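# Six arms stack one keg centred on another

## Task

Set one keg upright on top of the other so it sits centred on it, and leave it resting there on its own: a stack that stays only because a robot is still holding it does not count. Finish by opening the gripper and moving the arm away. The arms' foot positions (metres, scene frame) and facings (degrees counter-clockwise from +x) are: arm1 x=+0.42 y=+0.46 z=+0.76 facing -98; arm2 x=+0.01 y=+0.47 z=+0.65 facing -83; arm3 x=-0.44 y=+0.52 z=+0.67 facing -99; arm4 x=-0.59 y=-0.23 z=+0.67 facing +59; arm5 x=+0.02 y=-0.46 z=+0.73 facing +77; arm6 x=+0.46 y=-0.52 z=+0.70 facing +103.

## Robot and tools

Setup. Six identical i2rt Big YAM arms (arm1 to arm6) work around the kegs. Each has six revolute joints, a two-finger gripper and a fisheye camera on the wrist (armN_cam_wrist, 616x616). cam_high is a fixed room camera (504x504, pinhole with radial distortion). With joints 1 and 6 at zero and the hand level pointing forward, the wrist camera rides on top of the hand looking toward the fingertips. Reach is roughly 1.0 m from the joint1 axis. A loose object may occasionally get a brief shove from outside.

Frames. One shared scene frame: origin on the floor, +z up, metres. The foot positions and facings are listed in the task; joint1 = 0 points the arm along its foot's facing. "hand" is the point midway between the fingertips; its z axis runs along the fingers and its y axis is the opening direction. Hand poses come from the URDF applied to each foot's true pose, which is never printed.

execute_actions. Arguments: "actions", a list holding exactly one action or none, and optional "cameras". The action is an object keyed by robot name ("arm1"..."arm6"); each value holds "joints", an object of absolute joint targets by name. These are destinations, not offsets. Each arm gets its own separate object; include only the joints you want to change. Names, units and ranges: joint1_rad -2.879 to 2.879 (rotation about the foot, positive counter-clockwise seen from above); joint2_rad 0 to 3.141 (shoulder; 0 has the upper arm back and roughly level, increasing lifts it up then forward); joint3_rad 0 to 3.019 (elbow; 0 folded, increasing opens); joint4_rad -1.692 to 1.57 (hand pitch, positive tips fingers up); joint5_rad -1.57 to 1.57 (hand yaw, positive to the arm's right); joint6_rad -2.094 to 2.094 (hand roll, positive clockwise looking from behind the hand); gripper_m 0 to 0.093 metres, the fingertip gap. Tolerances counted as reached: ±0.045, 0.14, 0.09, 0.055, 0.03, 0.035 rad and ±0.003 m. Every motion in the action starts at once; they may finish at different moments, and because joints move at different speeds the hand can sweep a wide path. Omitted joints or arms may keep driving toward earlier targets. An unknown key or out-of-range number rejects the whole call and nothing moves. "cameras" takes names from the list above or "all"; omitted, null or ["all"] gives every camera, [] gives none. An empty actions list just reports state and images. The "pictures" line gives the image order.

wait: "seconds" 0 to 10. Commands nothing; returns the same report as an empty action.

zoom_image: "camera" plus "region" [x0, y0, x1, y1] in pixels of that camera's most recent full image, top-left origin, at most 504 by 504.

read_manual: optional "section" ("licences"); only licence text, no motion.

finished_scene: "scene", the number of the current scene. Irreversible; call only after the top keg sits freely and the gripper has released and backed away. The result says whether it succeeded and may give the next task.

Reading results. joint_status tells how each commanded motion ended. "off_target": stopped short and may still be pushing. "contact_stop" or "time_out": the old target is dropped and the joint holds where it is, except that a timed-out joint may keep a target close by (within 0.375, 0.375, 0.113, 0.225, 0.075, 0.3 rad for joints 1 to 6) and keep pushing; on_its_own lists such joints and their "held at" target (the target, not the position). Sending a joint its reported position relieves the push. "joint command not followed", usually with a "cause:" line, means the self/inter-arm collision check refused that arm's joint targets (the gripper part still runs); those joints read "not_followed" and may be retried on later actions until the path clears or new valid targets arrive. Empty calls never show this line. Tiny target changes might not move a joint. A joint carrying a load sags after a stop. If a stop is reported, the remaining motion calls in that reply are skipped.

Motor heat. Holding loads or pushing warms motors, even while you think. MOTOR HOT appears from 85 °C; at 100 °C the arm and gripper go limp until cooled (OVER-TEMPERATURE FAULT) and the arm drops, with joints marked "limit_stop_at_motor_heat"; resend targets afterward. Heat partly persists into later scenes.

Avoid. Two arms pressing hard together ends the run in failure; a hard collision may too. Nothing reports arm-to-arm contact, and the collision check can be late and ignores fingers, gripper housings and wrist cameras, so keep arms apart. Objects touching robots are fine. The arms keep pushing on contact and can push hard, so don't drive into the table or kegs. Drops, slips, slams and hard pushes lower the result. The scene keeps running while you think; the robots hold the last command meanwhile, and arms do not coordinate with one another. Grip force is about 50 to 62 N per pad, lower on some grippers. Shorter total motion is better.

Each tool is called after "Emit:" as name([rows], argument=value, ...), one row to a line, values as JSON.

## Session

Emit:
execute_actions(actions=[])

Scene clock: 0.00 s.
Motor temperatures (°C, as the motors report them): arm1=[28 28 33 25 28 25] | arm2=[29 31 35 26 26 28] | arm3=[27 27 29 27 25 28] | arm4=[29 28 33 27 30 26] | arm5=[28 33 33 28 27 27] | arm6=[25 27 32 27 29 27]
arm1.joint_positions: joint1_rad=+0.359 joint2_rad=+0.581 joint3_rad=+1.384 joint4_rad=-1.331 joint5_rad=+0.089 joint6_rad=-0.416 gripper_m=+0.094
arm1.joint_status: not commanded
arm1.hand: x=+0.4533 y=+0.2428 z=+1.3099 quat_wxyz=(-0.286, -0.409, -0.763, +0.410) (m; scene frame)
arm2.joint_positions: joint1_rad=-0.251 joint2_rad=+0.631 joint3_rad=+1.454 joint4_rad=-1.469 joint5_rad=-0.154 joint6_rad=+0.295 gripper_m=+0.095
arm2.joint_status: not commanded
arm2.hand: x=+0.0080 y=+0.2617 z=+1.1941 quat_wxyz=(-0.387, -0.730, -0.511, +0.237) (m; scene frame)
arm3.joint_positions: joint1_rad=+0.158 joint2_rad=+0.590 joint3_rad=+1.464 joint4_rad=-1.242 joint5_rad=+0.185 joint6_rad=+0.494 gripper_m=+0.095
arm3.joint_status: not commanded
arm3.hand: x=-0.4725 y=+0.3033 z=+1.2759 quat_wxyz=(-0.444, -0.732, -0.375, +0.356) (m; scene frame)
arm4.joint_positions: joint1_rad=-0.405 joint2_rad=+0.532 joint3_rad=+1.330 joint4_rad=-1.417 joint5_rad=-0.040 joint6_rad=-0.491 gripper_m=+0.094
arm4.joint_status: not commanded
arm4.hand: x=-0.4342 y=-0.1165 z=+1.1792 quat_wxyz=(-0.460, +0.473, -0.750, -0.050) (m; scene frame)
arm5.joint_positions: joint1_rad=+0.310 joint2_rad=+0.600 joint3_rad=+1.455 joint4_rad=-1.187 joint5_rad=+0.258 joint6_rad=+0.099 gripper_m=+0.094
arm5.joint_status: not commanded
arm5.hand: x=+0.0397 y=-0.2333 z=+1.3361 quat_wxyz=(-0.450, +0.516, -0.624, -0.376) (m; scene frame)
arm6.joint_positions: joint1_rad=-0.095 joint2_rad=+0.540 joint3_rad=+1.341 joint4_rad=-1.527 joint5_rad=-0.212 joint6_rad=+0.487 gripper_m=+0.095
arm6.joint_status: not commanded
arm6.hand: x=+0.4040 y=-0.3400 z=+1.1953 quat_wxyz=(-0.097, +0.551, -0.725, -0.402) (m; scene frame)
pictures: arm1_cam_wrist, arm2_cam_wrist, arm3_cam_wrist, arm4_cam_wrist, arm5_cam_wrist, arm6_cam_wrist, cam_high
Images, in order (width x height): arm1_cam_wrist 616x616, arm2_cam_wrist 616x616, arm3_cam_wrist 616x616, arm4_cam_wrist 616x616, arm5_cam_wrist 616x616, arm6_cam_wrist 616x616, cam_high 504x504.

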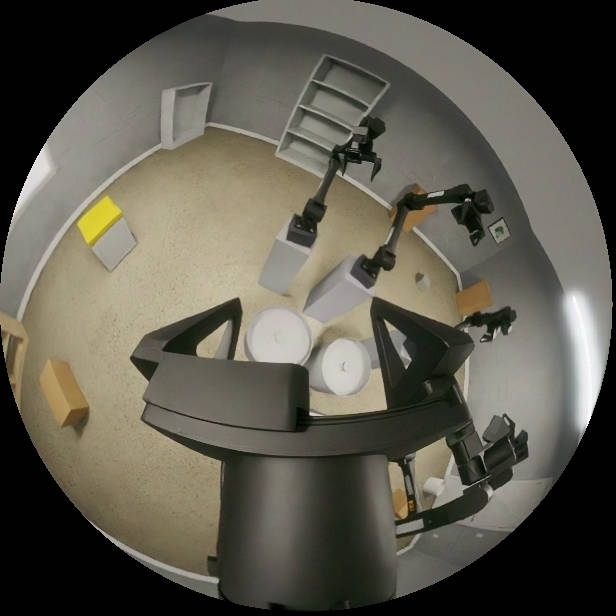

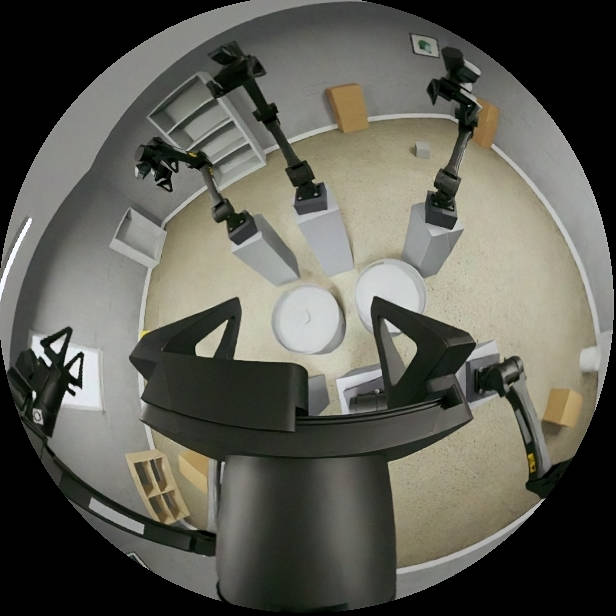

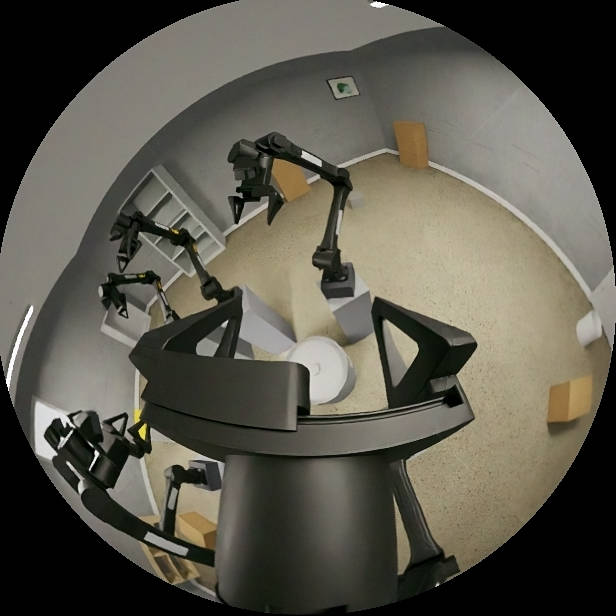

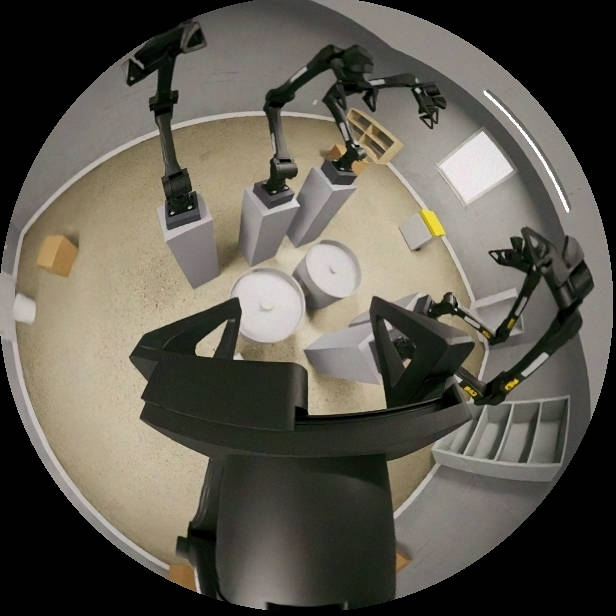

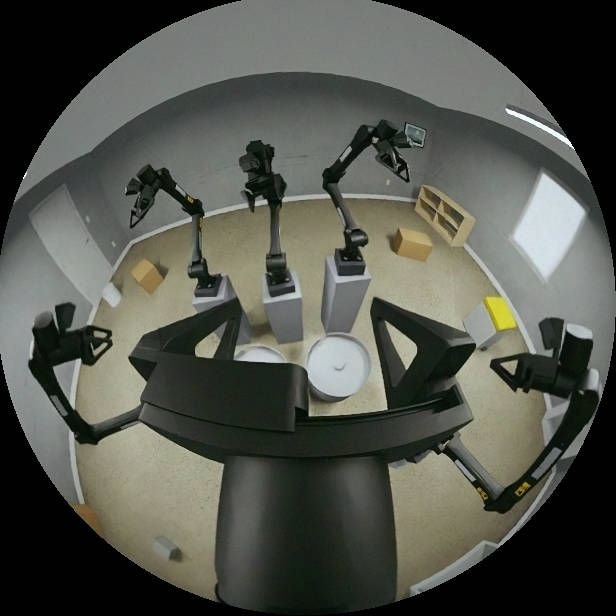

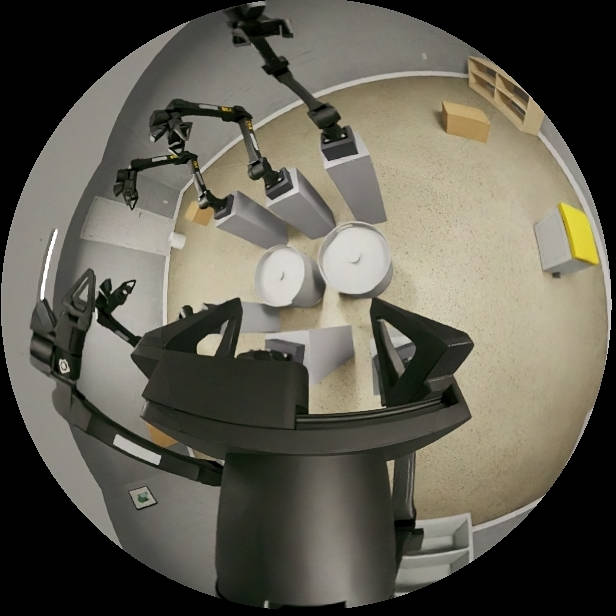

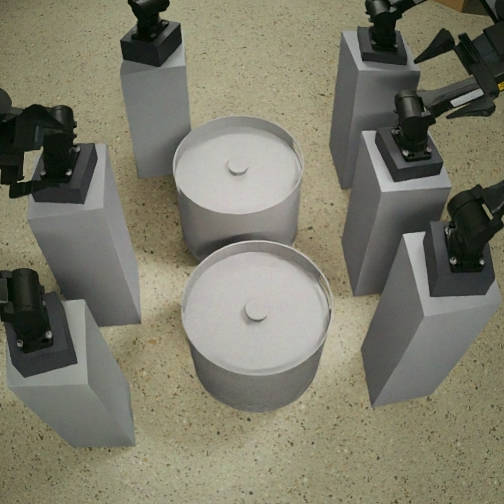

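Emit:
execute_actions([
  {"arm5":{"joints":{"joint1_rad":-0.605,"joint2_rad":1.7,"joint3_rad":0.95,"joint4_rad":-0.9,"joint5_rad":0,"joint6_rad":0.543}},"arm2":{"joints":{"joint1_rad":0.583,"joint2_rad":1.6,"joint3_rad":0.75,"joint4_rad":-0.85,"joint5_rad":0,"joint6_rad":2.04}},"arm1":{"joints":{"joint1_rad":1.0}},"arm6":{"joints":{"joint1_rad":-1.0}},"arm3":{"joints":{"joint1_rad":-1.0}},"arm4":{"joints":{"joint1_rad":1.1}}},
], cameras=["arm2_cam_wrist"])

Emit:
execute_actions([
  {"arm5":{"joints":{"joint2_rad":2.47,"joint3_rad":1.018,"joint4_rad":-0.118}},"arm2":{"joints":{"joint2_rad":2.205,"joint3_rad":0.736,"joint4_rad":-0.096}}},
], cameras=["arm2_cam_wrist","arm5_cam_wrist","cam_high"])

Scene clock: 14.53 s.
Motor temperatures (°C, as the motors report them): arm1=[28 28 36 25 28 25] | arm2=[29 31 38 26 26 28] | arm3=[27 27 31 27 25 28] | arm4=[29 28 36 27 30 26] | arm5=[28 33 35 28 27 27] | arm6=[25 27 34 27 29 27]
arm1.joint_positions: joint1_rad=+0.994 joint2_rad=+0.581 joint3_rad=+1.384 joint4_rad=-1.331 joint5_rad=+0.089 joint6_rad=-0.416 gripper_m=+0.094
arm1.joint_status: all done
arm1.hand: x=+0.5762 y=+0.3046 z=+1.3096 quat_wxyz=(-0.399, -0.151, -0.853, +0.300) (m; scene frame)
arm2.joint_positions: joint1_rad=+0.579 joint2_rad=+1.587 joint3_rad=+0.747 joint4_rad=-0.864 joint5_rad=-0.002 joint6_rad=+2.026 gripper_m=+0.095
arm2.joint_status: all done
arm2.hand: x=+0.2147 y=+0.2262 z=+0.6321 quat_wxyz=(+0.053, -0.991, -0.121, +0.036) (m; scene frame)
arm3.joint_positions: joint1_rad=-0.995 joint2_rad=+0.590 joint3_rad=+1.464 joint4_rad=-1.242 joint5_rad=+0.186 joint6_rad=+0.494 gripper_m=+0.095
arm3.joint_status: all done
arm3.hand: x=-0.6510 y=+0.4623 z=+1.2760 quat_wxyz=(-0.178, -0.818, +0.085, +0.540) (m; scene frame)
arm4.joint_positions: joint1_rad=+1.094 joint2_rad=+0.532 joint3_rad=+1.330 joint4_rad=-1.417 joint5_rad=-0.040 joint6_rad=-0.491 gripper_m=+0.094
arm4.joint_status: all done
arm4.hand: x=-0.6986 y=-0.0708 z=+1.1792 quat_wxyz=(-0.307, +0.858, -0.223, -0.345) (m; scene frame)
arm5.joint_positions: joint1_rad=-0.611 joint2_rad=+1.685 joint3_rad=+0.937 joint4_rad=-0.903 joint5_rad=+0.001 joint6_rad=+0.531 gripper_m=+0.094
arm5.joint_status: all done
arm5.hand: x=+0.3103 y=-0.1957 z=+0.7215 quat_wxyz=(+0.029, +0.104, -0.994, +0.023) (m; scene frame)
arm6.joint_positions: joint1_rad=-0.994 joint2_rad=+0.540 joint3_rad=+1.341 joint4_rad=-1.527 joint5_rad=-0.212 joint6_rad=+0.487 gripper_m=+0.095
arm6.joint_status: all done
arm6.hand: x=+0.5613 y=-0.3601 z=+1.1951 quat_wxyz=(-0.266, +0.184, -0.892, -0.315) (m; scene frame)
pictures: arm2_cam_wrist
Images, in order (width x height): arm2_cam_wrist 616x616.

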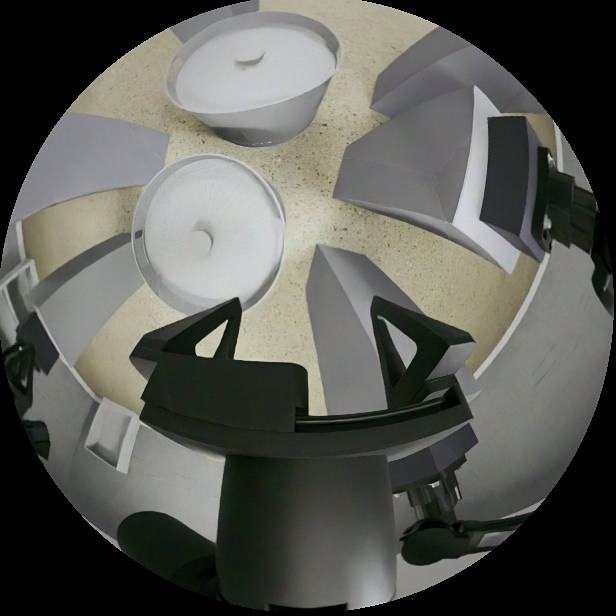

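Scene clock: 15.97 s.
Motor temperatures (°C, as the motors report them): arm1=[28 28 37 25 28 25] | arm2=[29 31 38 26 26 28] | arm3=[27 27 31 27 25 28] | arm4=[29 28 36 27 30 26] | arm5=[28 33 35 28 27 27] | arm6=[25 27 34 27 29 27]
arm1.joint_positions: joint1_rad=+0.994 joint2_rad=+0.581 joint3_rad=+1.384 joint4_rad=-1.331 joint5_rad=+0.089 joint6_rad=-0.416 gripper_m=+0.094
arm1.joint_status: not commanded
arm1.hand: x=+0.5762 y=+0.3046 z=+1.3096 quat_wxyz=(-0.399, -0.151, -0.853, +0.300) (m; scene frame)
arm2.joint_positions: joint1_rad=+0.579 joint2_rad=+2.202 joint3_rad=+0.739 joint4_rad=-0.111 joint5_rad=-0.002 joint6_rad=+2.027 gripper_m=+0.095
arm2.joint_status: all done
arm2.hand: x=+0.2289 y=+0.2079 z=+0.4227 quat_wxyz=(-0.001, -0.993, -0.121, +0.000) (m; scene frame)
arm3.joint_positions: joint1_rad=-0.995 joint2_rad=+0.590 joint3_rad=+1.464 joint4_rad=-1.242 joint5_rad=+0.186 joint6_rad=+0.494 gripper_m=+0.095
arm3.joint_status: not commanded
arm3.hand: x=-0.6510 y=+0.4623 z=+1.2760 quat_wxyz=(-0.178, -0.818, +0.085, +0.540) (m; scene frame)
arm4.joint_positions: joint1_rad=+1.094 joint2_rad=+0.532 joint3_rad=+1.330 joint4_rad=-1.417 joint5_rad=-0.040 joint6_rad=-0.491 gripper_m=+0.094
arm4.joint_status: not commanded
arm4.hand: x=-0.6986 y=-0.0708 z=+1.1792 quat_wxyz=(-0.307, +0.858, -0.223, -0.345) (m; scene frame)
arm5.joint_positions: joint1_rad=-0.611 joint2_rad=+2.457 joint3_rad=+1.014 joint4_rad=-0.128 joint5_rad=+0.001 joint6_rad=+0.532 gripper_m=+0.094
arm5.joint_status: all done
arm5.hand: x=+0.3224 y=-0.1855 z=+0.4201 quat_wxyz=(-0.003, +0.104, -0.995, +0.000) (m; scene frame)
arm6.joint_positions: joint1_rad=-0.994 joint2_rad=+0.540 joint3_rad=+1.341 joint4_rad=-1.527 joint5_rad=-0.212 joint6_rad=+0.487 gripper_m=+0.095
arm6.joint_status: not commanded
arm6.hand: x=+0.5613 y=-0.3601 z=+1.1951 quat_wxyz=(-0.266, +0.184, -0.892, -0.315) (m; scene frame)
pictures: arm2_cam_wrist, arm5_cam_wrist, cam_high
Images, in order (width x height): arm2_cam_wrist 616x616, arm5_cam_wrist 616x616, cam_high 504x504.

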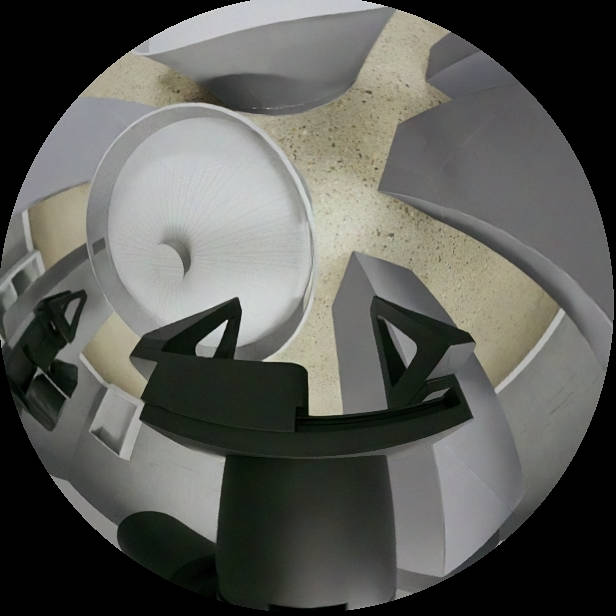

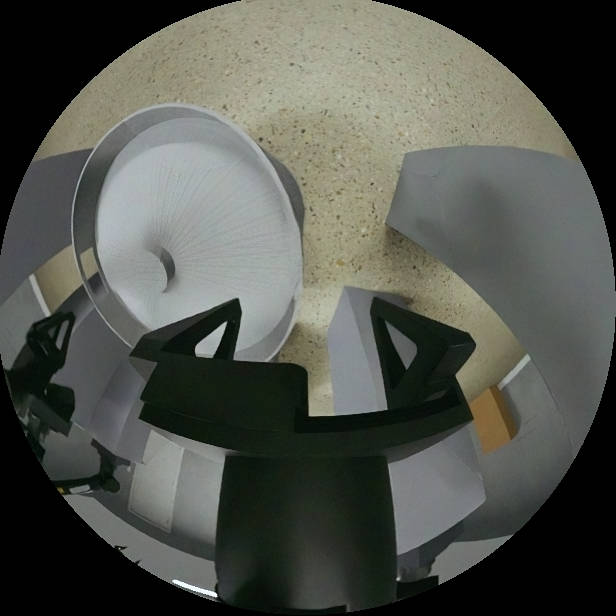

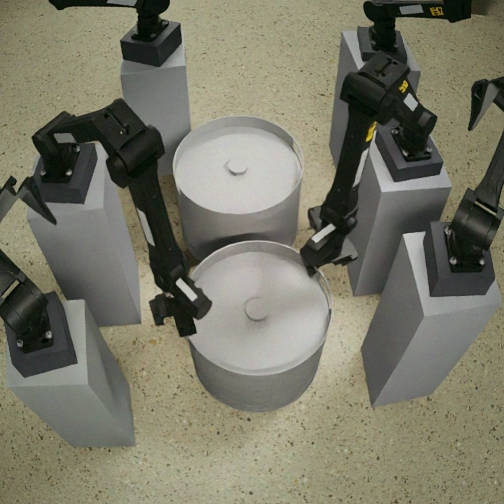

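Emit:
execute_actions([
  {"arm2":{"joints":{"joint2_rad":2.40,"joint3_rad":0.79,"joint4_rad":0.028,"gripper_m":0.07}},"arm5":{"joints":{"joint2_rad":2.635,"joint3_rad":1.12,"joint4_rad":-0.067,"gripper_m":0.07}}},
], cameras=["arm2_cam_wrist","arm5_cam_wrist","cam_high"])

Scene clock: 33.03 s.
Motor temperatures (°C, as the motors report them): arm1=[28 28 38 26 28 25] | arm2=[29 31 36 26 26 28] | arm3=[27 27 33 27 25 28] | arm4=[29 28 37 27 30 26] | arm5=[28 33 34 28 27 27] | arm6=[25 27 35 27 29 27]
arm1.joint_positions: joint1_rad=+0.994 joint2_rad=+0.581 joint3_rad=+1.384 joint4_rad=-1.331 joint5_rad=+0.089 joint6_rad=-0.416 gripper_m=+0.094
arm1.joint_status: not commanded
arm1.hand: x=+0.5762 y=+0.3046 z=+1.3096 quat_wxyz=(-0.399, -0.151, -0.853, +0.300) (m; scene frame)
arm2.joint_positions: joint1_rad=+0.579 joint2_rad=+2.404 joint3_rad=+0.789 joint4_rad=+0.016 joint5_rad=-0.002 joint6_rad=+2.027 gripper_m=+0.070
arm2.joint_status: all done
arm2.hand: x=+0.2187 y=+0.2196 z=+0.3598 quat_wxyz=(+0.008, -0.993, -0.121, +0.007) (m; scene frame)
arm3.joint_positions: joint1_rad=-0.995 joint2_rad=+0.590 joint3_rad=+1.464 joint4_rad=-1.242 joint5_rad=+0.186 joint6_rad=+0.494 gripper_m=+0.095
arm3.joint_status: not commanded
arm3.hand: x=-0.6510 y=+0.4623 z=+1.2760 quat_wxyz=(-0.178, -0.818, +0.085, +0.540) (m; scene frame)
arm4.joint_positions: joint1_rad=+1.094 joint2_rad=+0.532 joint3_rad=+1.330 joint4_rad=-1.417 joint5_rad=-0.040 joint6_rad=-0.491 gripper_m=+0.094
arm4.joint_status: not commanded
arm4.hand: x=-0.6986 y=-0.0708 z=+1.1792 quat_wxyz=(-0.307, +0.858, -0.223, -0.345) (m; scene frame)
arm5.joint_positions: joint1_rad=-0.611 joint2_rad=+2.620 joint3_rad=+1.117 joint4_rad=-0.070 joint5_rad=+0.001 joint6_rad=+0.532 gripper_m=+0.070
arm5.joint_status: all done
arm5.hand: x=+0.3248 y=-0.1836 z=+0.3610 quat_wxyz=(-0.003, +0.104, -0.995, +0.000) (m; scene frame)
arm6.joint_positions: joint1_rad=-0.994 joint2_rad=+0.540 joint3_rad=+1.341 joint4_rad=-1.527 joint5_rad=-0.212 joint6_rad=+0.487 gripper_m=+0.095
arm6.joint_status: not commanded
arm6.hand: x=+0.5613 y=-0.3601 z=+1.1951 quat_wxyz=(-0.266, +0.184, -0.892, -0.315) (m; scene frame)
pictures: arm2_cam_wrist, arm5_cam_wrist, cam_high
Images, in order (width x height): arm2_cam_wrist 616x616, arm5_cam_wrist 616x616, cam_high 504x504.

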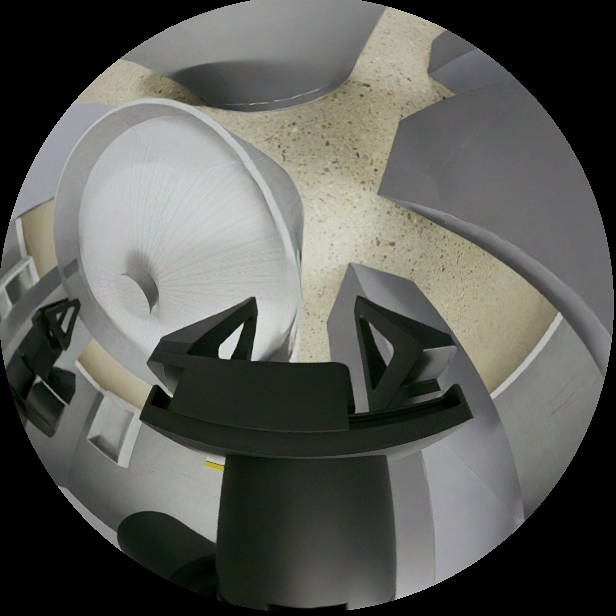

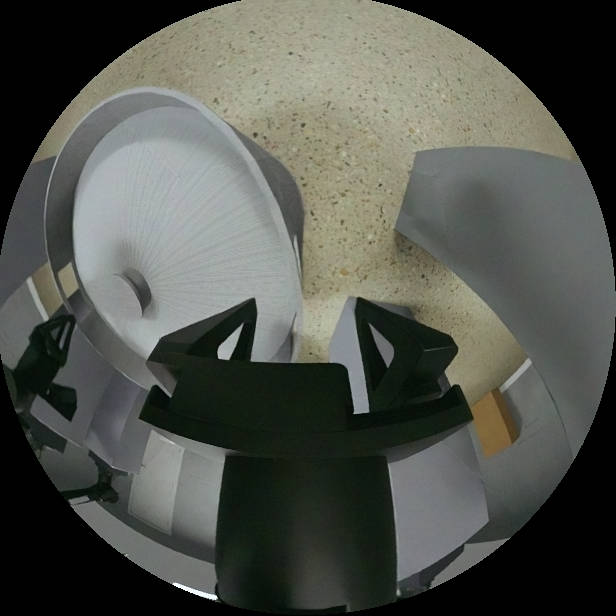

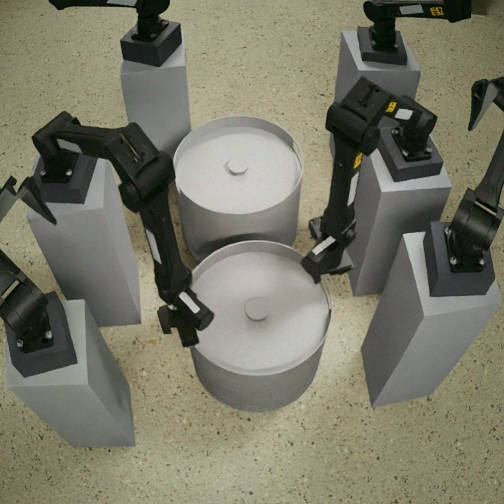

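Emit:
execute_actions([
  {"arm2":{"joints":{"joint2_rad":2.47,"joint3_rad":0.845,"joint4_rad":0.06,"gripper_m":0.055}},"arm5":{"joints":{"joint2_rad":2.71,"joint3_rad":1.185,"joint4_rad":-0.055,"gripper_m":0.055}}},
], cameras=[])

Emit:
execute_actions([
  {"arm2":{"joints":{"joint2_rad":2.528,"joint3_rad":0.879,"joint4_rad":0.085,"gripper_m":0.04}},"arm5":{"joints":{"joint2_rad":2.758,"joint3_rad":1.228,"joint4_rad":-0.05,"gripper_m":0.04}}},
], cameras=["arm2_cam_wrist","arm5_cam_wrist"])

Scene clock: 41.73 s.
Motor temperatures (°C, as the motors report them): arm1=[28 29 38 26 28 25] | arm2=[29 31 36 26 26 28] | arm3=[27 27 33 27 25 28] | arm4=[29 28 38 27 30 26] | arm5=[28 34 33 28 27 27] | arm6=[25 27 35 27 29 27]
arm1.joint_positions: joint1_rad=+0.994 joint2_rad=+0.581 joint3_rad=+1.384 joint4_rad=-1.331 joint5_rad=+0.089 joint6_rad=-0.416 gripper_m=+0.094
arm1.joint_status: not commanded
arm1.hand: x=+0.5762 y=+0.3046 z=+1.3096 quat_wxyz=(-0.399, -0.151, -0.853, +0.300) (m; scene frame)
arm2.joint_positions: joint1_rad=+0.579 joint2_rad=+2.454 joint3_rad=+0.844 joint4_rad=+0.049 joint5_rad=-0.002 joint6_rad=+2.027 gripper_m=+0.055
arm2.joint_status: all done
arm2.hand: x=+0.2319 y=+0.2038 z=+0.3431 quat_wxyz=(-0.007, -0.993, -0.121, -0.003) (m; scene frame)
arm3.joint_positions: joint1_rad=-0.995 joint2_rad=+0.590 joint3_rad=+1.464 joint4_rad=-1.242 joint5_rad=+0.186 joint6_rad=+0.494 gripper_m=+0.095
arm3.joint_status: not commanded
arm3.hand: x=-0.6510 y=+0.4623 z=+1.2760 quat_wxyz=(-0.178, -0.818, +0.085, +0.540) (m; scene frame)
arm4.joint_positions: joint1_rad=+1.094 joint2_rad=+0.532 joint3_rad=+1.330 joint4_rad=-1.417 joint5_rad=-0.040 joint6_rad=-0.491 gripper_m=+0.094
arm4.joint_status: not commanded
arm4.hand: x=-0.6986 y=-0.0708 z=+1.1792 quat_wxyz=(-0.307, +0.858, -0.223, -0.345) (m; scene frame)
arm5.joint_positions: joint1_rad=-0.611 joint2_rad=+2.683 joint3_rad=+1.185 joint4_rad=-0.062 joint5_rad=+0.001 joint6_rad=+0.532 gripper_m=+0.055
arm5.joint_status: all done
arm5.hand: x=+0.3344 y=-0.1748 z=+0.3381 quat_wxyz=(-0.008, +0.104, -0.995, -0.004) (m; scene frame)
arm6.joint_positions: joint1_rad=-0.994 joint2_rad=+0.540 joint3_rad=+1.341 joint4_rad=-1.527 joint5_rad=-0.212 joint6_rad=+0.487 gripper_m=+0.095
arm6.joint_status: not commanded
arm6.hand: x=+0.5613 y=-0.3601 z=+1.1951 quat_wxyz=(-0.266, +0.184, -0.892, -0.315) (m; scene frame)
pictures: none
No camera images: the call's "cameras" was empty. Leave "cameras" out to get every camera's image.

Scene clock: 42.43 s.
Motor temperatures (°C, as the motors report them): arm1=[28 29 38 26 28 25] | arm2=[29 31 36 26 26 28] | arm3=[27 27 33 27 25 28] | arm4=[29 28 38 27 30 26] | arm5=[28 34 33 28 27 27] | arm6=[25 27 35 27 29 27]
arm1.joint_positions: joint1_rad=+0.994 joint2_rad=+0.581 joint3_rad=+1.384 joint4_rad=-1.331 joint5_rad=+0.089 joint6_rad=-0.416 gripper_m=+0.094
arm1.joint_status: not commanded
arm1.hand: x=+0.5762 y=+0.3046 z=+1.3096 quat_wxyz=(-0.399, -0.151, -0.853, +0.300) (m; scene frame)
arm2.joint_positions: joint1_rad=+0.579 joint2_rad=+2.518 joint3_rad=+0.873 joint4_rad=+0.071 joint5_rad=-0.002 joint6_rad=+2.027 gripper_m=+0.040
arm2.joint_status: all done
arm2.hand: x=+0.2285 y=+0.2077 z=+0.3221 quat_wxyz=(-0.001, -0.993, -0.121, +0.000) (m; scene frame)
arm3.joint_positions: joint1_rad=-0.995 joint2_rad=+0.590 joint3_rad=+1.464 joint4_rad=-1.242 joint5_rad=+0.186 joint6_rad=+0.494 gripper_m=+0.095
arm3.joint_status: not commanded
arm3.hand: x=-0.6510 y=+0.4623 z=+1.2760 quat_wxyz=(-0.178, -0.818, +0.085, +0.540) (m; scene frame)
arm4.joint_positions: joint1_rad=+1.094 joint2_rad=+0.532 joint3_rad=+1.330 joint4_rad=-1.417 joint5_rad=-0.040 joint6_rad=-0.491 gripper_m=+0.094
arm4.joint_status: not commanded
arm4.hand: x=-0.6986 y=-0.0708 z=+1.1792 quat_wxyz=(-0.307, +0.858, -0.223, -0.345) (m; scene frame)
arm5.joint_positions: joint1_rad=-0.611 joint2_rad=+2.731 joint3_rad=+1.225 joint4_rad=-0.058 joint5_rad=+0.001 joint6_rad=+0.532 gripper_m=+0.040
arm5.joint_status: all done
arm5.hand: x=+0.3347 y=-0.1746 z=+0.3201 quat_wxyz=(-0.006, +0.104, -0.995, -0.002) (m; scene frame)
arm6.joint_positions: joint1_rad=-0.994 joint2_rad=+0.540 joint3_rad=+1.341 joint4_rad=-1.527 joint5_rad=-0.212 joint6_rad=+0.487 gripper_m=+0.095
arm6.joint_status: not commanded
arm6.hand: x=+0.5613 y=-0.3601 z=+1.1951 quat_wxyz=(-0.266, +0.184, -0.892, -0.315) (m; scene frame)
pictures: arm2_cam_wrist, arm5_cam_wrist
Images, in order (width x height): arm2_cam_wrist 616x616, arm5_cam_wrist 616x616.

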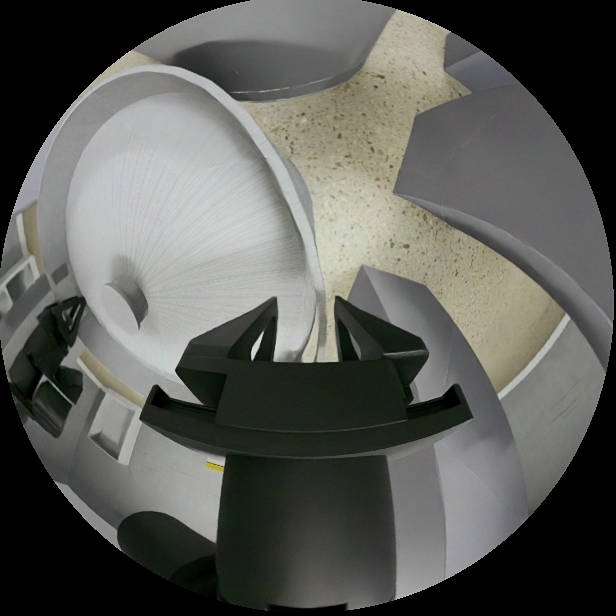

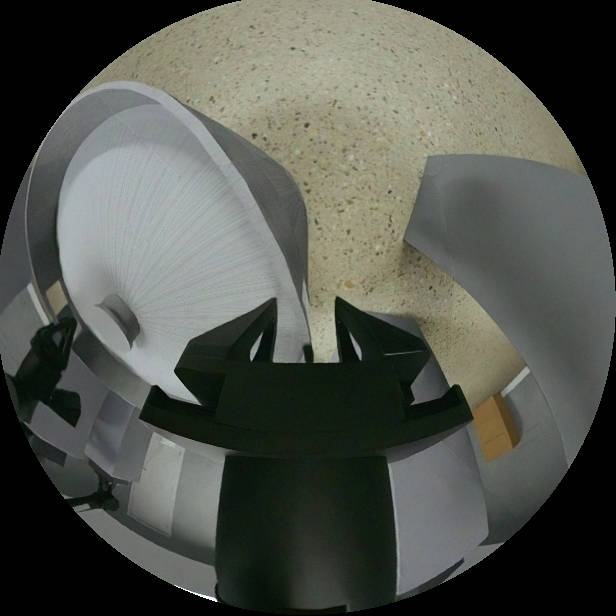

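Emit:
execute_actions([
  {"arm2":{"joints":{"joint2_rad":2.552,"gripper_m":0.03}},"arm5":{"joints":{"joint2_rad":2.765,"gripper_m":0.02}}},
], cameras=[])

Emit:
execute_actions([
  {"arm2":{"joints":{"gripper_m":0}},"arm5":{"joints":{"gripper_m":0}}},
], cameras=["arm2_cam_wrist","arm5_cam_wrist"])

Scene clock: 46.57 s.
Motor temperatures (°C, as the motors report them): arm1=[28 29 39 26 28 25] | arm2=[29 31 35 26 26 28] | arm3=[27 27 33 27 25 28] | arm4=[29 28 38 27 30 26] | arm5=[28 34 33 28 27 27] | arm6=[25 27 35 27 29 27]
arm1.joint_positions: joint1_rad=+0.994 joint2_rad=+0.581 joint3_rad=+1.384 joint4_rad=-1.331 joint5_rad=+0.089 joint6_rad=-0.416 gripper_m=+0.094
arm1.joint_status: not commanded
arm1.hand: x=+0.5762 y=+0.3046 z=+1.3096 quat_wxyz=(-0.399, -0.151, -0.853, +0.300) (m; scene frame)
arm2.joint_positions: joint1_rad=+0.579 joint2_rad=+2.535 joint3_rad=+0.873 joint4_rad=+0.072 joint5_rad=-0.002 joint6_rad=+2.027 gripper_m=+0.030
arm2.joint_status: all done
arm2.hand: x=+0.2236 y=+0.2135 z=+0.3168 quat_wxyz=(+0.005, -0.993, -0.121, +0.005) (m; scene frame)
arm3.joint_positions: joint1_rad=-0.995 joint2_rad=+0.590 joint3_rad=+1.464 joint4_rad=-1.242 joint5_rad=+0.186 joint6_rad=+0.494 gripper_m=+0.095
arm3.joint_status: not commanded
arm3.hand: x=-0.6510 y=+0.4623 z=+1.2760 quat_wxyz=(-0.178, -0.818, +0.085, +0.540) (m; scene frame)
arm4.joint_positions: joint1_rad=+1.094 joint2_rad=+0.532 joint3_rad=+1.330 joint4_rad=-1.417 joint5_rad=-0.040 joint6_rad=-0.491 gripper_m=+0.094
arm4.joint_status: not commanded
arm4.hand: x=-0.6986 y=-0.0708 z=+1.1792 quat_wxyz=(-0.307, +0.858, -0.223, -0.345) (m; scene frame)
arm5.joint_positions: joint1_rad=-0.611 joint2_rad=+2.731 joint3_rad=+1.225 joint4_rad=-0.058 joint5_rad=+0.001 joint6_rad=+0.532 gripper_m=+0.020
arm5.joint_status: all done
arm5.hand: x=+0.3347 y=-0.1746 z=+0.3201 quat_wxyz=(-0.006, +0.104, -0.995, -0.002) (m; scene frame)
arm6.joint_positions: joint1_rad=-0.994 joint2_rad=+0.540 joint3_rad=+1.341 joint4_rad=-1.527 joint5_rad=-0.212 joint6_rad=+0.487 gripper_m=+0.095
arm6.joint_status: not commanded
arm6.hand: x=+0.5613 y=-0.3601 z=+1.1951 quat_wxyz=(-0.266, +0.184, -0.892, -0.315) (m; scene frame)
pictures: none
No camera images: the call's "cameras" was empty. Leave "cameras" out to get every camera's image.

Scene clock: 47.17 s.
Motor temperatures (°C, as the motors report them): arm1=[28 29 39 26 28 25] | arm2=[29 31 35 26 26 28] | arm3=[27 27 33 27 25 28] | arm4=[29 28 38 27 30 26] | arm5=[28 34 33 28 27 27] | arm6=[25 27 35 27 29 27]
arm1.joint_positions: joint1_rad=+0.994 joint2_rad=+0.581 joint3_rad=+1.384 joint4_rad=-1.331 joint5_rad=+0.089 joint6_rad=-0.416 gripper_m=+0.094
arm1.joint_status: not commanded
arm1.hand: x=+0.5762 y=+0.3046 z=+1.3096 quat_wxyz=(-0.399, -0.151, -0.853, +0.300) (m; scene frame)
arm2.joint_positions: joint1_rad=+0.580 joint2_rad=+2.536 joint3_rad=+0.871 joint4_rad=+0.073 joint5_rad=-0.004 joint6_rad=+2.015 gripper_m=+0.002
arm2.joint_status: all done
arm2.hand: x=+0.2232 y=+0.2149 z=+0.3165 quat_wxyz=(+0.006, -0.992, -0.127, +0.004) (m; scene frame)
arm3.joint_positions: joint1_rad=-0.995 joint2_rad=+0.590 joint3_rad=+1.464 joint4_rad=-1.242 joint5_rad=+0.186 joint6_rad=+0.494 gripper_m=+0.095
arm3.joint_status: not commanded
arm3.hand: x=-0.6510 y=+0.4623 z=+1.2760 quat_wxyz=(-0.178, -0.818, +0.085, +0.540) (m; scene frame)
arm4.joint_positions: joint1_rad=+1.094 joint2_rad=+0.532 joint3_rad=+1.330 joint4_rad=-1.417 joint5_rad=-0.040 joint6_rad=-0.491 gripper_m=+0.094
arm4.joint_status: not commanded
arm4.hand: x=-0.6986 y=-0.0708 z=+1.1792 quat_wxyz=(-0.307, +0.858, -0.223, -0.345) (m; scene frame)
arm5.joint_positions: joint1_rad=-0.610 joint2_rad=+2.731 joint3_rad=+1.225 joint4_rad=-0.058 joint5_rad=+0.007 joint6_rad=+0.500 gripper_m=+0.001
arm5.joint_status: all done
arm5.hand: x=+0.3350 y=-0.1751 z=+0.3200 quat_wxyz=(-0.008, +0.121, -0.993, +0.000) (m; scene frame)
arm6.joint_positions: joint1_rad=-0.994 joint2_rad=+0.540 joint3_rad=+1.341 joint4_rad=-1.527 joint5_rad=-0.212 joint6_rad=+0.487 gripper_m=+0.095
arm6.joint_status: not commanded
arm6.hand: x=+0.5613 y=-0.3601 z=+1.1951 quat_wxyz=(-0.266, +0.184, -0.892, -0.315) (m; scene frame)
pictures: arm2_cam_wrist, arm5_cam_wrist
Images, in order (width x height): arm2_cam_wrist 616x616, arm5_cam_wrist 616x616.

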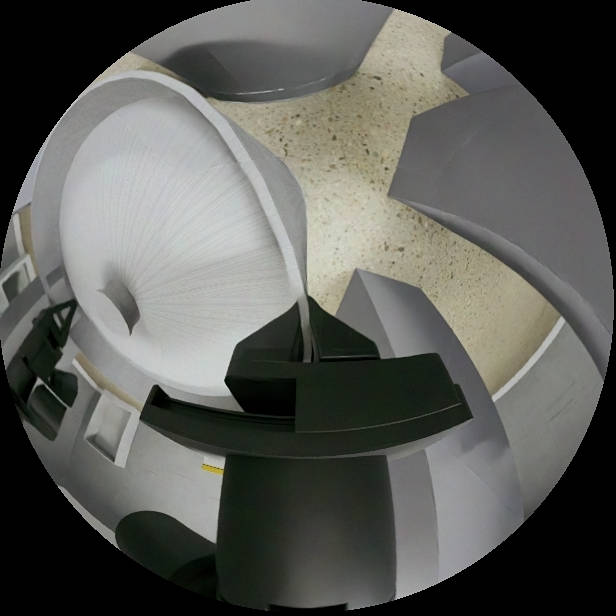

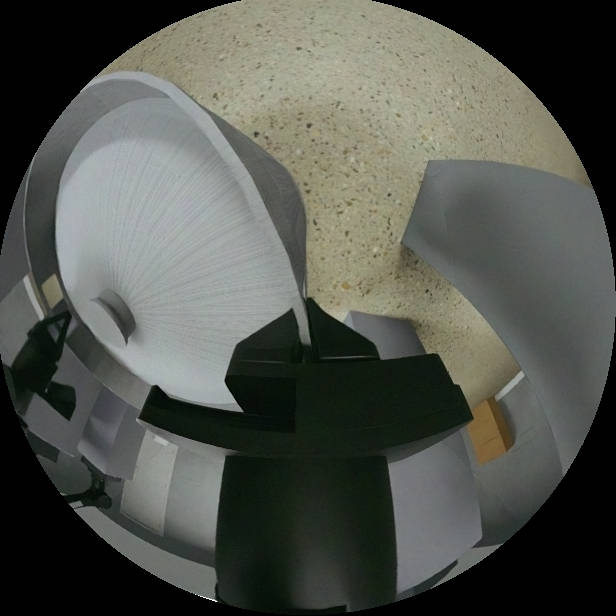

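Emit:
execute_actions([
  {"arm2":{"joints":{"joint2_rad":2.18,"joint3_rad":0.80,"joint4_rad":0.02,"joint6_rad":2.015}},"arm5":{"joints":{"joint2_rad":2.39,"joint3_rad":1.185,"joint4_rad":-0.11,"joint6_rad":0.5}}},
], cameras=["cam_high"])

Scene clock: 53.57 s.
Motor temperatures (°C, as the motors report them): arm1=[28 29 39 26 28 25] | arm2=[29 32 35 26 26 28] | arm3=[27 27 33 27 25 28] | arm4=[29 28 38 27 30 26] | arm5=[28 35 33 28 27 27] | arm6=[25 27 35 27 29 27]
arm1.joint_positions: joint1_rad=+0.994 joint2_rad=+0.581 joint3_rad=+1.384 joint4_rad=-1.331 joint5_rad=+0.089 joint6_rad=-0.416 gripper_m=+0.094
arm1.joint_status: not commanded
arm1.hand: x=+0.5762 y=+0.3046 z=+1.3096 quat_wxyz=(-0.399, -0.151, -0.853, +0.300) (m; scene frame)
arm2.joint_positions: joint1_rad=+0.581 joint2_rad=+2.403 joint3_rad=+0.798 joint4_rad=+0.021 joint5_rad=-0.005 joint6_rad=+2.014 gripper_m=+0.002
arm2.joint_status: joint2_rad time_out (moved -0.132 of -0.356); the others done
arm2.on_its_own: joint2_rad reads +2.403 and still pushes toward +2.180 since a time_out
arm2.hand: x=+0.2238 y=+0.2152 z=+0.3598 quat_wxyz=(+0.003, -0.992, -0.128, +0.002) (m; scene frame)
arm3.joint_positions: joint1_rad=-0.995 joint2_rad=+0.590 joint3_rad=+1.464 joint4_rad=-1.242 joint5_rad=+0.186 joint6_rad=+0.494 gripper_m=+0.095
arm3.joint_status: not commanded
arm3.hand: x=-0.6510 y=+0.4623 z=+1.2760 quat_wxyz=(-0.178, -0.818, +0.085, +0.540) (m; scene frame)
arm4.joint_positions: joint1_rad=+1.094 joint2_rad=+0.532 joint3_rad=+1.330 joint4_rad=-1.417 joint5_rad=-0.040 joint6_rad=-0.491 gripper_m=+0.094
arm4.joint_status: not commanded
arm4.hand: x=-0.6986 y=-0.0708 z=+1.1792 quat_wxyz=(-0.307, +0.858, -0.223, -0.345) (m; scene frame)
arm5.joint_positions: joint1_rad=-0.604 joint2_rad=+2.624 joint3_rad=+1.161 joint4_rad=-0.108 joint5_rad=-0.001 joint6_rad=+0.486 gripper_m=+0.001
arm5.joint_status: joint2_rad time_out (moved -0.107 of -0.341); the others done
arm5.on_its_own: joint2_rad reads +2.624 and still pushes toward +2.390 since a time_out
arm5.hand: x=+0.3344 y=-0.1699 z=+0.3610 quat_wxyz=(-0.003, +0.131, -0.991, -0.001) (m; scene frame)
arm6.joint_positions: joint1_rad=-0.994 joint2_rad=+0.540 joint3_rad=+1.341 joint4_rad=-1.527 joint5_rad=-0.212 joint6_rad=+0.487 gripper_m=+0.095
arm6.joint_status: not commanded
arm6.hand: x=+0.5613 y=-0.3601 z=+1.1951 quat_wxyz=(-0.266, +0.184, -0.892, -0.315) (m; scene frame)
pictures: cam_high
Images, in order (width x height): cam_high 504x504.

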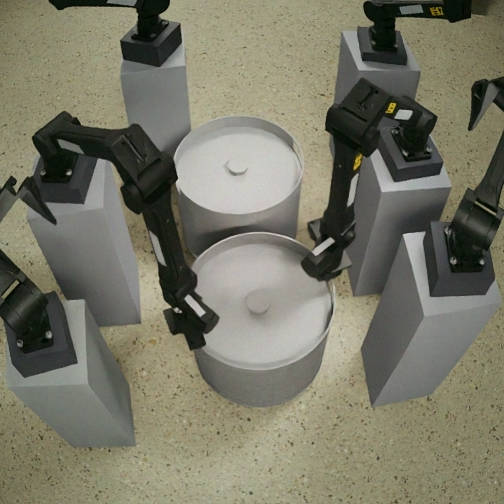

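Emit:
execute_actions([
  {"arm2":{"joints":{"joint2_rad":1.81,"joint3_rad":0.71,"joint4_rad":-0.258}},"arm5":{"joints":{"joint2_rad":2.09,"joint3_rad":1.02,"joint4_rad":-0.265}}},
], cameras=[])

Scene clock: 59.90 s.
Motor temperatures (°C, as the motors report them): arm1=[28 29 39 26 28 25] | arm2=[29 34 35 26 26 28] | arm3=[27 27 33 27 25 28] | arm4=[29 28 38 27 30 26] | arm5=[28 37 33 28 27 27] | arm6=[25 27 35 27 29 27]
arm1.joint_positions: joint1_rad=+0.994 joint2_rad=+0.581 joint3_rad=+1.384 joint4_rad=-1.331 joint5_rad=+0.089 joint6_rad=-0.416 gripper_m=+0.094
arm1.joint_status: not commanded
arm1.hand: x=+0.5762 y=+0.3046 z=+1.3096 quat_wxyz=(-0.399, -0.151, -0.853, +0.300) (m; scene frame)
arm2.joint_positions: joint1_rad=+0.580 joint2_rad=+1.995 joint3_rad=+0.673 joint4_rad=-0.253 joint5_rad=+0.002 joint6_rad=+2.020 gripper_m=+0.002
arm2.joint_status: joint2_rad time_out (moved -0.409 of -0.593); the others done
arm2.on_its_own: joint2_rad reads +1.995 and still pushes toward +1.810 since a time_out
arm2.hand: x=+0.2240 y=+0.2137 z=+0.4840 quat_wxyz=(-0.002, -0.992, -0.125, +0.002) (m; scene frame)
arm3.joint_positions: joint1_rad=-0.995 joint2_rad=+0.590 joint3_rad=+1.464 joint4_rad=-1.242 joint5_rad=+0.186 joint6_rad=+0.494 gripper_m=+0.095
arm3.joint_status: not commanded
arm3.hand: x=-0.6510 y=+0.4623 z=+1.2760 quat_wxyz=(-0.178, -0.818, +0.085, +0.540) (m; scene frame)
arm4.joint_positions: joint1_rad=+1.094 joint2_rad=+0.532 joint3_rad=+1.330 joint4_rad=-1.417 joint5_rad=-0.040 joint6_rad=-0.491 gripper_m=+0.094
arm4.joint_status: not commanded
arm4.hand: x=-0.6986 y=-0.0708 z=+1.1792 quat_wxyz=(-0.307, +0.858, -0.223, -0.345) (m; scene frame)
arm5.joint_positions: joint1_rad=-0.599 joint2_rad=+2.282 joint3_rad=+0.971 joint4_rad=-0.256 joint5_rad=-0.005 joint6_rad=+0.496 gripper_m=+0.001
arm5.joint_status: joint2_rad time_out (moved -0.343 of -0.534); the others done
arm5.on_its_own: joint2_rad reads +2.282 and still pushes toward +2.090 since a time_out
arm5.hand: x=+0.3276 y=-0.1723 z=+0.4860 quat_wxyz=(-0.004, +0.128, -0.992, -0.004) (m; scene frame)
arm6.joint_positions: joint1_rad=-0.994 joint2_rad=+0.540 joint3_rad=+1.341 joint4_rad=-1.527 joint5_rad=-0.212 joint6_rad=+0.487 gripper_m=+0.095
arm6.joint_status: not commanded
arm6.hand: x=+0.5613 y=-0.3601 z=+1.1951 quat_wxyz=(-0.266, +0.184, -0.892, -0.315) (m; scene frame)
pictures: none
No camera images: the call's "cameras" was empty. Leave "cameras" out to get every camera's image.

Emit:
execute_actions([
  {"arm2":{"joints":{"joint2_rad":1.45,"joint3_rad":0.765,"joint4_rad":-0.642}},"arm5":{"joints":{"joint2_rad":1.795,"joint3_rad":0.99,"joint4_rad":-0.52}}},
], cameras=[])

Scene clock: 65.27 s.
Motor temperatures (°C, as the motors report them): arm1=[28 29 39 26 28 25] | arm2=[29 35 37 26 26 28] | arm3=[27 27 34 27 25 28] | arm4=[29 28 38 27 30 26] | arm5=[28 38 34 28 27 27] | arm6=[25 27 35 27 29 27]
arm1.joint_positions: joint1_rad=+0.994 joint2_rad=+0.581 joint3_rad=+1.384 joint4_rad=-1.331 joint5_rad=+0.089 joint6_rad=-0.416 gripper_m=+0.094
arm1.joint_status: not commanded
arm1.hand: x=+0.5762 y=+0.3046 z=+1.3096 quat_wxyz=(-0.399, -0.151, -0.853, +0.300) (m; scene frame)
arm2.joint_positions: joint1_rad=+0.581 joint2_rad=+1.628 joint3_rad=+0.680 joint4_rad=-0.629 joint5_rad=+0.007 joint6_rad=+2.018 gripper_m=+0.002
arm2.joint_status: joint2_rad time_out (moved -0.366 of -0.545); the others done
arm2.on_its_own: joint2_rad reads +1.628 and still pushes toward +1.450 since a time_out
arm2.hand: x=+0.2231 y=+0.2146 z=+0.6008 quat_wxyz=(-0.002, -0.992, -0.126, +0.005) (m; scene frame)
arm3.joint_positions: joint1_rad=-0.995 joint2_rad=+0.590 joint3_rad=+1.464 joint4_rad=-1.242 joint5_rad=+0.186 joint6_rad=+0.494 gripper_m=+0.095
arm3.joint_status: not commanded
arm3.hand: x=-0.6510 y=+0.4623 z=+1.2760 quat_wxyz=(-0.178, -0.818, +0.085, +0.540) (m; scene frame)
arm4.joint_positions: joint1_rad=+1.094 joint2_rad=+0.532 joint3_rad=+1.330 joint4_rad=-1.417 joint5_rad=-0.040 joint6_rad=-0.491 gripper_m=+0.094
arm4.joint_status: not commanded
arm4.hand: x=-0.6986 y=-0.0708 z=+1.1792 quat_wxyz=(-0.307, +0.858, -0.223, -0.345) (m; scene frame)
arm5.joint_positions: joint1_rad=-0.593 joint2_rad=+1.981 joint3_rad=+0.912 joint4_rad=-0.501 joint5_rad=-0.012 joint6_rad=+0.498 gripper_m=+0.001
arm5.joint_status: joint2_rad time_out (moved -0.301 of -0.487); the others done
arm5.on_its_own: joint2_rad reads +1.981 and still pushes toward +1.795 since a time_out
arm5.hand: x=+0.3237 y=-0.1703 z=+0.5977 quat_wxyz=(+0.000, +0.130, -0.992, -0.006) (m; scene frame)
arm6.joint_positions: joint1_rad=-0.994 joint2_rad=+0.540 joint3_rad=+1.341 joint4_rad=-1.527 joint5_rad=-0.212 joint6_rad=+0.487 gripper_m=+0.095
arm6.joint_status: not commanded
arm6.hand: x=+0.5613 y=-0.3601 z=+1.1951 quat_wxyz=(-0.266, +0.184, -0.892, -0.315) (m; scene frame)
pictures: none
No camera images: the call's "cameras" was empty. Leave "cameras" out to get every camera's image.

Emit:
execute_actions([
  {"arm2":{"joints":{"joint2_rad":1.165,"joint3_rad":0.99,"joint4_rad":-1.07}},"arm5":{"joints":{"joint2_rad":1.5,"joint3_rad":1.09,"joint4_rad":-0.865}}},
], cameras=["cam_high"])

Scene clock: 71.23 s.
Motor temperatures (°C, as the motors report them): arm1=[28 29 39 26 28 25] | arm2=[29 35 42 26 26 28] | arm3=[27 27 34 27 25 28] | arm4=[29 28 38 27 30 26] | arm5=[28 38 36 28 27 27] | arm6=[25 27 35 27 29 27]
arm1.joint_positions: joint1_rad=+0.994 joint2_rad=+0.581 joint3_rad=+1.384 joint4_rad=-1.331 joint5_rad=+0.089 joint6_rad=-0.416 gripper_m=+0.094
arm1.joint_status: not commanded
arm1.hand: x=+0.5762 y=+0.3046 z=+1.3096 quat_wxyz=(-0.399, -0.151, -0.853, +0.300) (m; scene frame)
arm2.joint_positions: joint1_rad=+0.577 joint2_rad=+1.325 joint3_rad=+0.776 joint4_rad=-1.017 joint5_rad=+0.017 joint6_rad=+2.013 gripper_m=+0.002
arm2.joint_status: joint2_rad time_out (moved -0.304 of -0.463); joint3_rad time_out (moved +0.096 of +0.310); the others done
arm2.on_its_own: joint2_rad reads +1.325 and still pushes toward +1.165 since a time_out; joint3_rad reads +0.776 and still pushes toward +0.888 since a time_out (your +0.990 is given up)
arm2.hand: x=+0.2145 y=+0.2211 z=+0.7215 quat_wxyz=(-0.010, -0.992, -0.127, +0.006) (m; scene frame)
arm3.joint_positions: joint1_rad=-0.995 joint2_rad=+0.590 joint3_rad=+1.464 joint4_rad=-1.242 joint5_rad=+0.186 joint6_rad=+0.494 gripper_m=+0.095
arm3.joint_status: not commanded
arm3.hand: x=-0.6510 y=+0.4623 z=+1.2760 quat_wxyz=(-0.178, -0.818, +0.085, +0.540) (m; scene frame)
arm4.joint_positions: joint1_rad=+1.094 joint2_rad=+0.532 joint3_rad=+1.330 joint4_rad=-1.417 joint5_rad=-0.040 joint6_rad=-0.491 gripper_m=+0.094
arm4.joint_status: not commanded
arm4.hand: x=-0.6986 y=-0.0708 z=+1.1792 quat_wxyz=(-0.307, +0.858, -0.223, -0.345) (m; scene frame)
arm5.joint_positions: joint1_rad=-0.571 joint2_rad=+1.668 joint3_rad=+0.946 joint4_rad=-0.833 joint5_rad=-0.027 joint6_rad=+0.516 gripper_m=+0.001
arm5.joint_status: joint2_rad time_out (moved -0.313 of -0.481); joint3_rad time_out (moved +0.035 of +0.178); the others done
arm5.on_its_own: joint2_rad reads +1.668 and still pushes toward +1.500 since a time_out; joint3_rad reads +0.946 and still pushes toward +1.059 since a time_out
arm5.hand: x=+0.3134 y=-0.1636 z=+0.7306 quat_wxyz=(-0.002, +0.132, -0.991, -0.017) (m; scene frame)
arm6.joint_positions: joint1_rad=-0.994 joint2_rad=+0.540 joint3_rad=+1.341 joint4_rad=-1.527 joint5_rad=-0.212 joint6_rad=+0.487 gripper_m=+0.095
arm6.joint_status: not commanded
arm6.hand: x=+0.5613 y=-0.3601 z=+1.1951 quat_wxyz=(-0.266, +0.184, -0.892, -0.315) (m; scene frame)
pictures: cam_high
Images, in order (width x height): cam_high 504x504.

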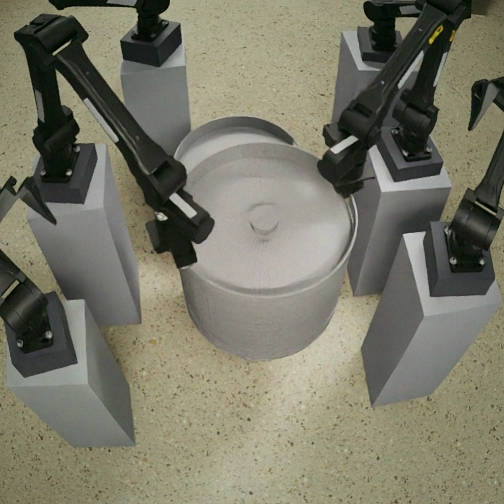

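Emit:
execute_actions([
  {"arm2":{"joints":{"joint1_rad":0.24,"joint2_rad":1.025,"joint3_rad":0.80,"joint4_rad":-1.11,"joint6_rad":1.687}},"arm5":{"joints":{"joint1_rad":-0.36,"joint2_rad":1.37,"joint3_rad":0.855,"joint4_rad":-0.82,"joint6_rad":0.747}}},
], cameras=[])

Scene clock: 78.60 s.
Motor temperatures (°C, as the motors report them): arm1=[28 29 39 26 28 25] | arm2=[29 35 46 26 26 28] | arm3=[27 27 34 27 25 28] | arm4=[29 28 38 27 30 26] | arm5=[28 38 38 28 28 27] | arm6=[25 27 35 27 29 27]
arm1.joint_positions: joint1_rad=+0.994 joint2_rad=+0.581 joint3_rad=+1.384 joint4_rad=-1.331 joint5_rad=+0.089 joint6_rad=-0.416 gripper_m=+0.094
arm1.joint_status: not commanded
arm1.hand: x=+0.5762 y=+0.3046 z=+1.3096 quat_wxyz=(-0.399, -0.151, -0.853, +0.300) (m; scene frame)
arm2.joint_positions: joint1_rad=+0.234 joint2_rad=+1.190 joint3_rad=+0.672 joint4_rad=-1.079 joint5_rad=+0.005 joint6_rad=+1.682 gripper_m=+0.002
arm2.joint_status: joint2_rad time_out (moved -0.135 of -0.300); joint3_rad time_out (moved -0.104 of +0.024); the others done
arm2.on_its_own: joint2_rad reads +1.190 and still pushes toward +1.025 since a time_out; joint3_rad reads +0.672 and still pushes toward +0.788 since a time_out
arm2.hand: x=+0.1023 y=+0.2171 z=+0.7249 quat_wxyz=(+0.009, -0.993, -0.121, +0.006) (m; scene frame)
arm3.joint_positions: joint1_rad=-0.995 joint2_rad=+0.590 joint3_rad=+1.464 joint4_rad=-1.242 joint5_rad=+0.186 joint6_rad=+0.494 gripper_m=+0.095
arm3.joint_status: not commanded
arm3.hand: x=-0.6510 y=+0.4623 z=+1.2760 quat_wxyz=(-0.178, -0.818, +0.085, +0.540) (m; scene frame)
arm4.joint_positions: joint1_rad=+1.094 joint2_rad=+0.532 joint3_rad=+1.330 joint4_rad=-1.417 joint5_rad=-0.040 joint6_rad=-0.491 gripper_m=+0.094
arm4.joint_status: not commanded
arm4.hand: x=-0.6986 y=-0.0708 z=+1.1792 quat_wxyz=(-0.307, +0.858, -0.223, -0.345) (m; scene frame)
arm5.joint_positions: joint1_rad=-0.340 joint2_rad=+1.543 joint3_rad=+0.735 joint4_rad=-0.780 joint5_rad=-0.022 joint6_rad=+0.758 gripper_m=+0.001
arm5.joint_status: joint2_rad time_out (moved -0.124 of -0.298); joint3_rad time_out (moved -0.211 of -0.091); the others done
arm5.on_its_own: joint2_rad reads +1.543 and still pushes toward +1.370 since a time_out; joint3_rad reads +0.735 and still pushes toward +0.848 since a time_out
arm5.hand: x=+0.1968 y=-0.1709 z=+0.7159 quat_wxyz=(+0.011, +0.127, -0.992, -0.001) (m; scene frame)
arm6.joint_positions: joint1_rad=-0.994 joint2_rad=+0.540 joint3_rad=+1.341 joint4_rad=-1.527 joint5_rad=-0.212 joint6_rad=+0.487 gripper_m=+0.095
arm6.joint_status: not commanded
arm6.hand: x=+0.5613 y=-0.3601 z=+1.1951 quat_wxyz=(-0.266, +0.184, -0.892, -0.315) (m; scene frame)
pictures: none
No camera images: the call's "cameras" was empty. Leave "cameras" out to get every camera's image.

Emit:
execute_actions([
  {"arm2":{"joints":{"joint1_rad":-0.19,"joint2_rad":0.95,"joint3_rad":0.765,"joint4_rad":-1.12,"joint6_rad":1.255}},"arm5":{"joints":{"joint1_rad":-0.01,"joint2_rad":1.23,"joint3_rad":0.735,"joint4_rad":-0.81,"joint6_rad":1.11}}},
], cameras=["cam_high"])

Scene clock: 94.97 s.
Motor temperatures (°C, as the motors report them): arm1=[28 29 40 26 28 25] | arm2=[29 34 52 26 26 28] | arm3=[27 27 34 27 25 28] | arm4=[29 28 39 27 30 26] | arm5=[28 38 42 28 28 27] | arm6=[25 27 36 27 29 27]
arm1.joint_positions: joint1_rad=+0.994 joint2_rad=+0.581 joint3_rad=+1.384 joint4_rad=-1.331 joint5_rad=+0.089 joint6_rad=-0.416 gripper_m=+0.094
arm1.joint_status: not commanded
arm1.hand: x=+0.5762 y=+0.3046 z=+1.3096 quat_wxyz=(-0.399, -0.151, -0.853, +0.300) (m; scene frame)
arm2.joint_positions: joint1_rad=-0.191 joint2_rad=+1.112 joint3_rad=+0.629 joint4_rad=-1.092 joint5_rad=-0.005 joint6_rad=+1.263 gripper_m=+0.002
arm2.joint_status: joint2_rad time_out (moved -0.078 of -0.240); joint3_rad time_out (moved -0.044 of +0.093); the others done
arm2.on_its_own: joint2_rad reads +1.112 and still pushes toward +0.950 since a time_out; joint3_rad reads +0.629 and still pushes toward +0.746 since a time_out
arm2.hand: x=-0.0074 y=+0.2190 z=+0.7291 quat_wxyz=(-0.002, -0.993, -0.118, -0.003) (m; scene frame)
arm3.joint_positions: joint1_rad=-0.995 joint2_rad=+0.590 joint3_rad=+1.464 joint4_rad=-1.242 joint5_rad=+0.186 joint6_rad=+0.494 gripper_m=+0.095
arm3.joint_status: not commanded
arm3.hand: x=-0.6510 y=+0.4623 z=+1.2760 quat_wxyz=(-0.178, -0.818, +0.085, +0.540) (m; scene frame)
arm4.joint_positions: joint1_rad=+1.094 joint2_rad=+0.532 joint3_rad=+1.330 joint4_rad=-1.417 joint5_rad=-0.040 joint6_rad=-0.491 gripper_m=+0.094
arm4.joint_status: not commanded
arm4.hand: x=-0.6986 y=-0.0708 z=+1.1792 quat_wxyz=(-0.307, +0.858, -0.223, -0.345) (m; scene frame)
arm5.joint_positions: joint1_rad=+0.000 joint2_rad=+1.372 joint3_rad=+0.611 joint4_rad=-0.778 joint5_rad=-0.012 joint6_rad=+1.108 gripper_m=+0.001
arm5.joint_status: joint2_rad time_out (moved -0.171 of -0.313); joint3_rad time_out (moved -0.124 of +0.000); the others done
arm5.on_its_own: joint2_rad reads +1.372 and still pushes toward +1.230 since a time_out; joint3_rad reads +0.611 and still pushes toward +0.723 since a time_out
arm5.hand: x=+0.0832 y=-0.1688 z=+0.7322 quat_wxyz=(-0.003, +0.121, -0.992, -0.018) (m; scene frame)
arm6.joint_positions: joint1_rad=-0.994 joint2_rad=+0.540 joint3_rad=+1.341 joint4_rad=-1.527 joint5_rad=-0.212 joint6_rad=+0.487 gripper_m=+0.095
arm6.joint_status: not commanded
arm6.hand: x=+0.5613 y=-0.3601 z=+1.1951 quat_wxyz=(-0.266, +0.184, -0.892, -0.315) (m; scene frame)
pictures: cam_high
Images, in order (width x height): cam_high 504x504.

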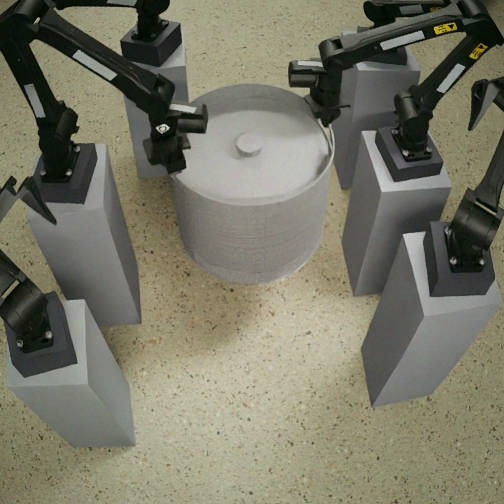

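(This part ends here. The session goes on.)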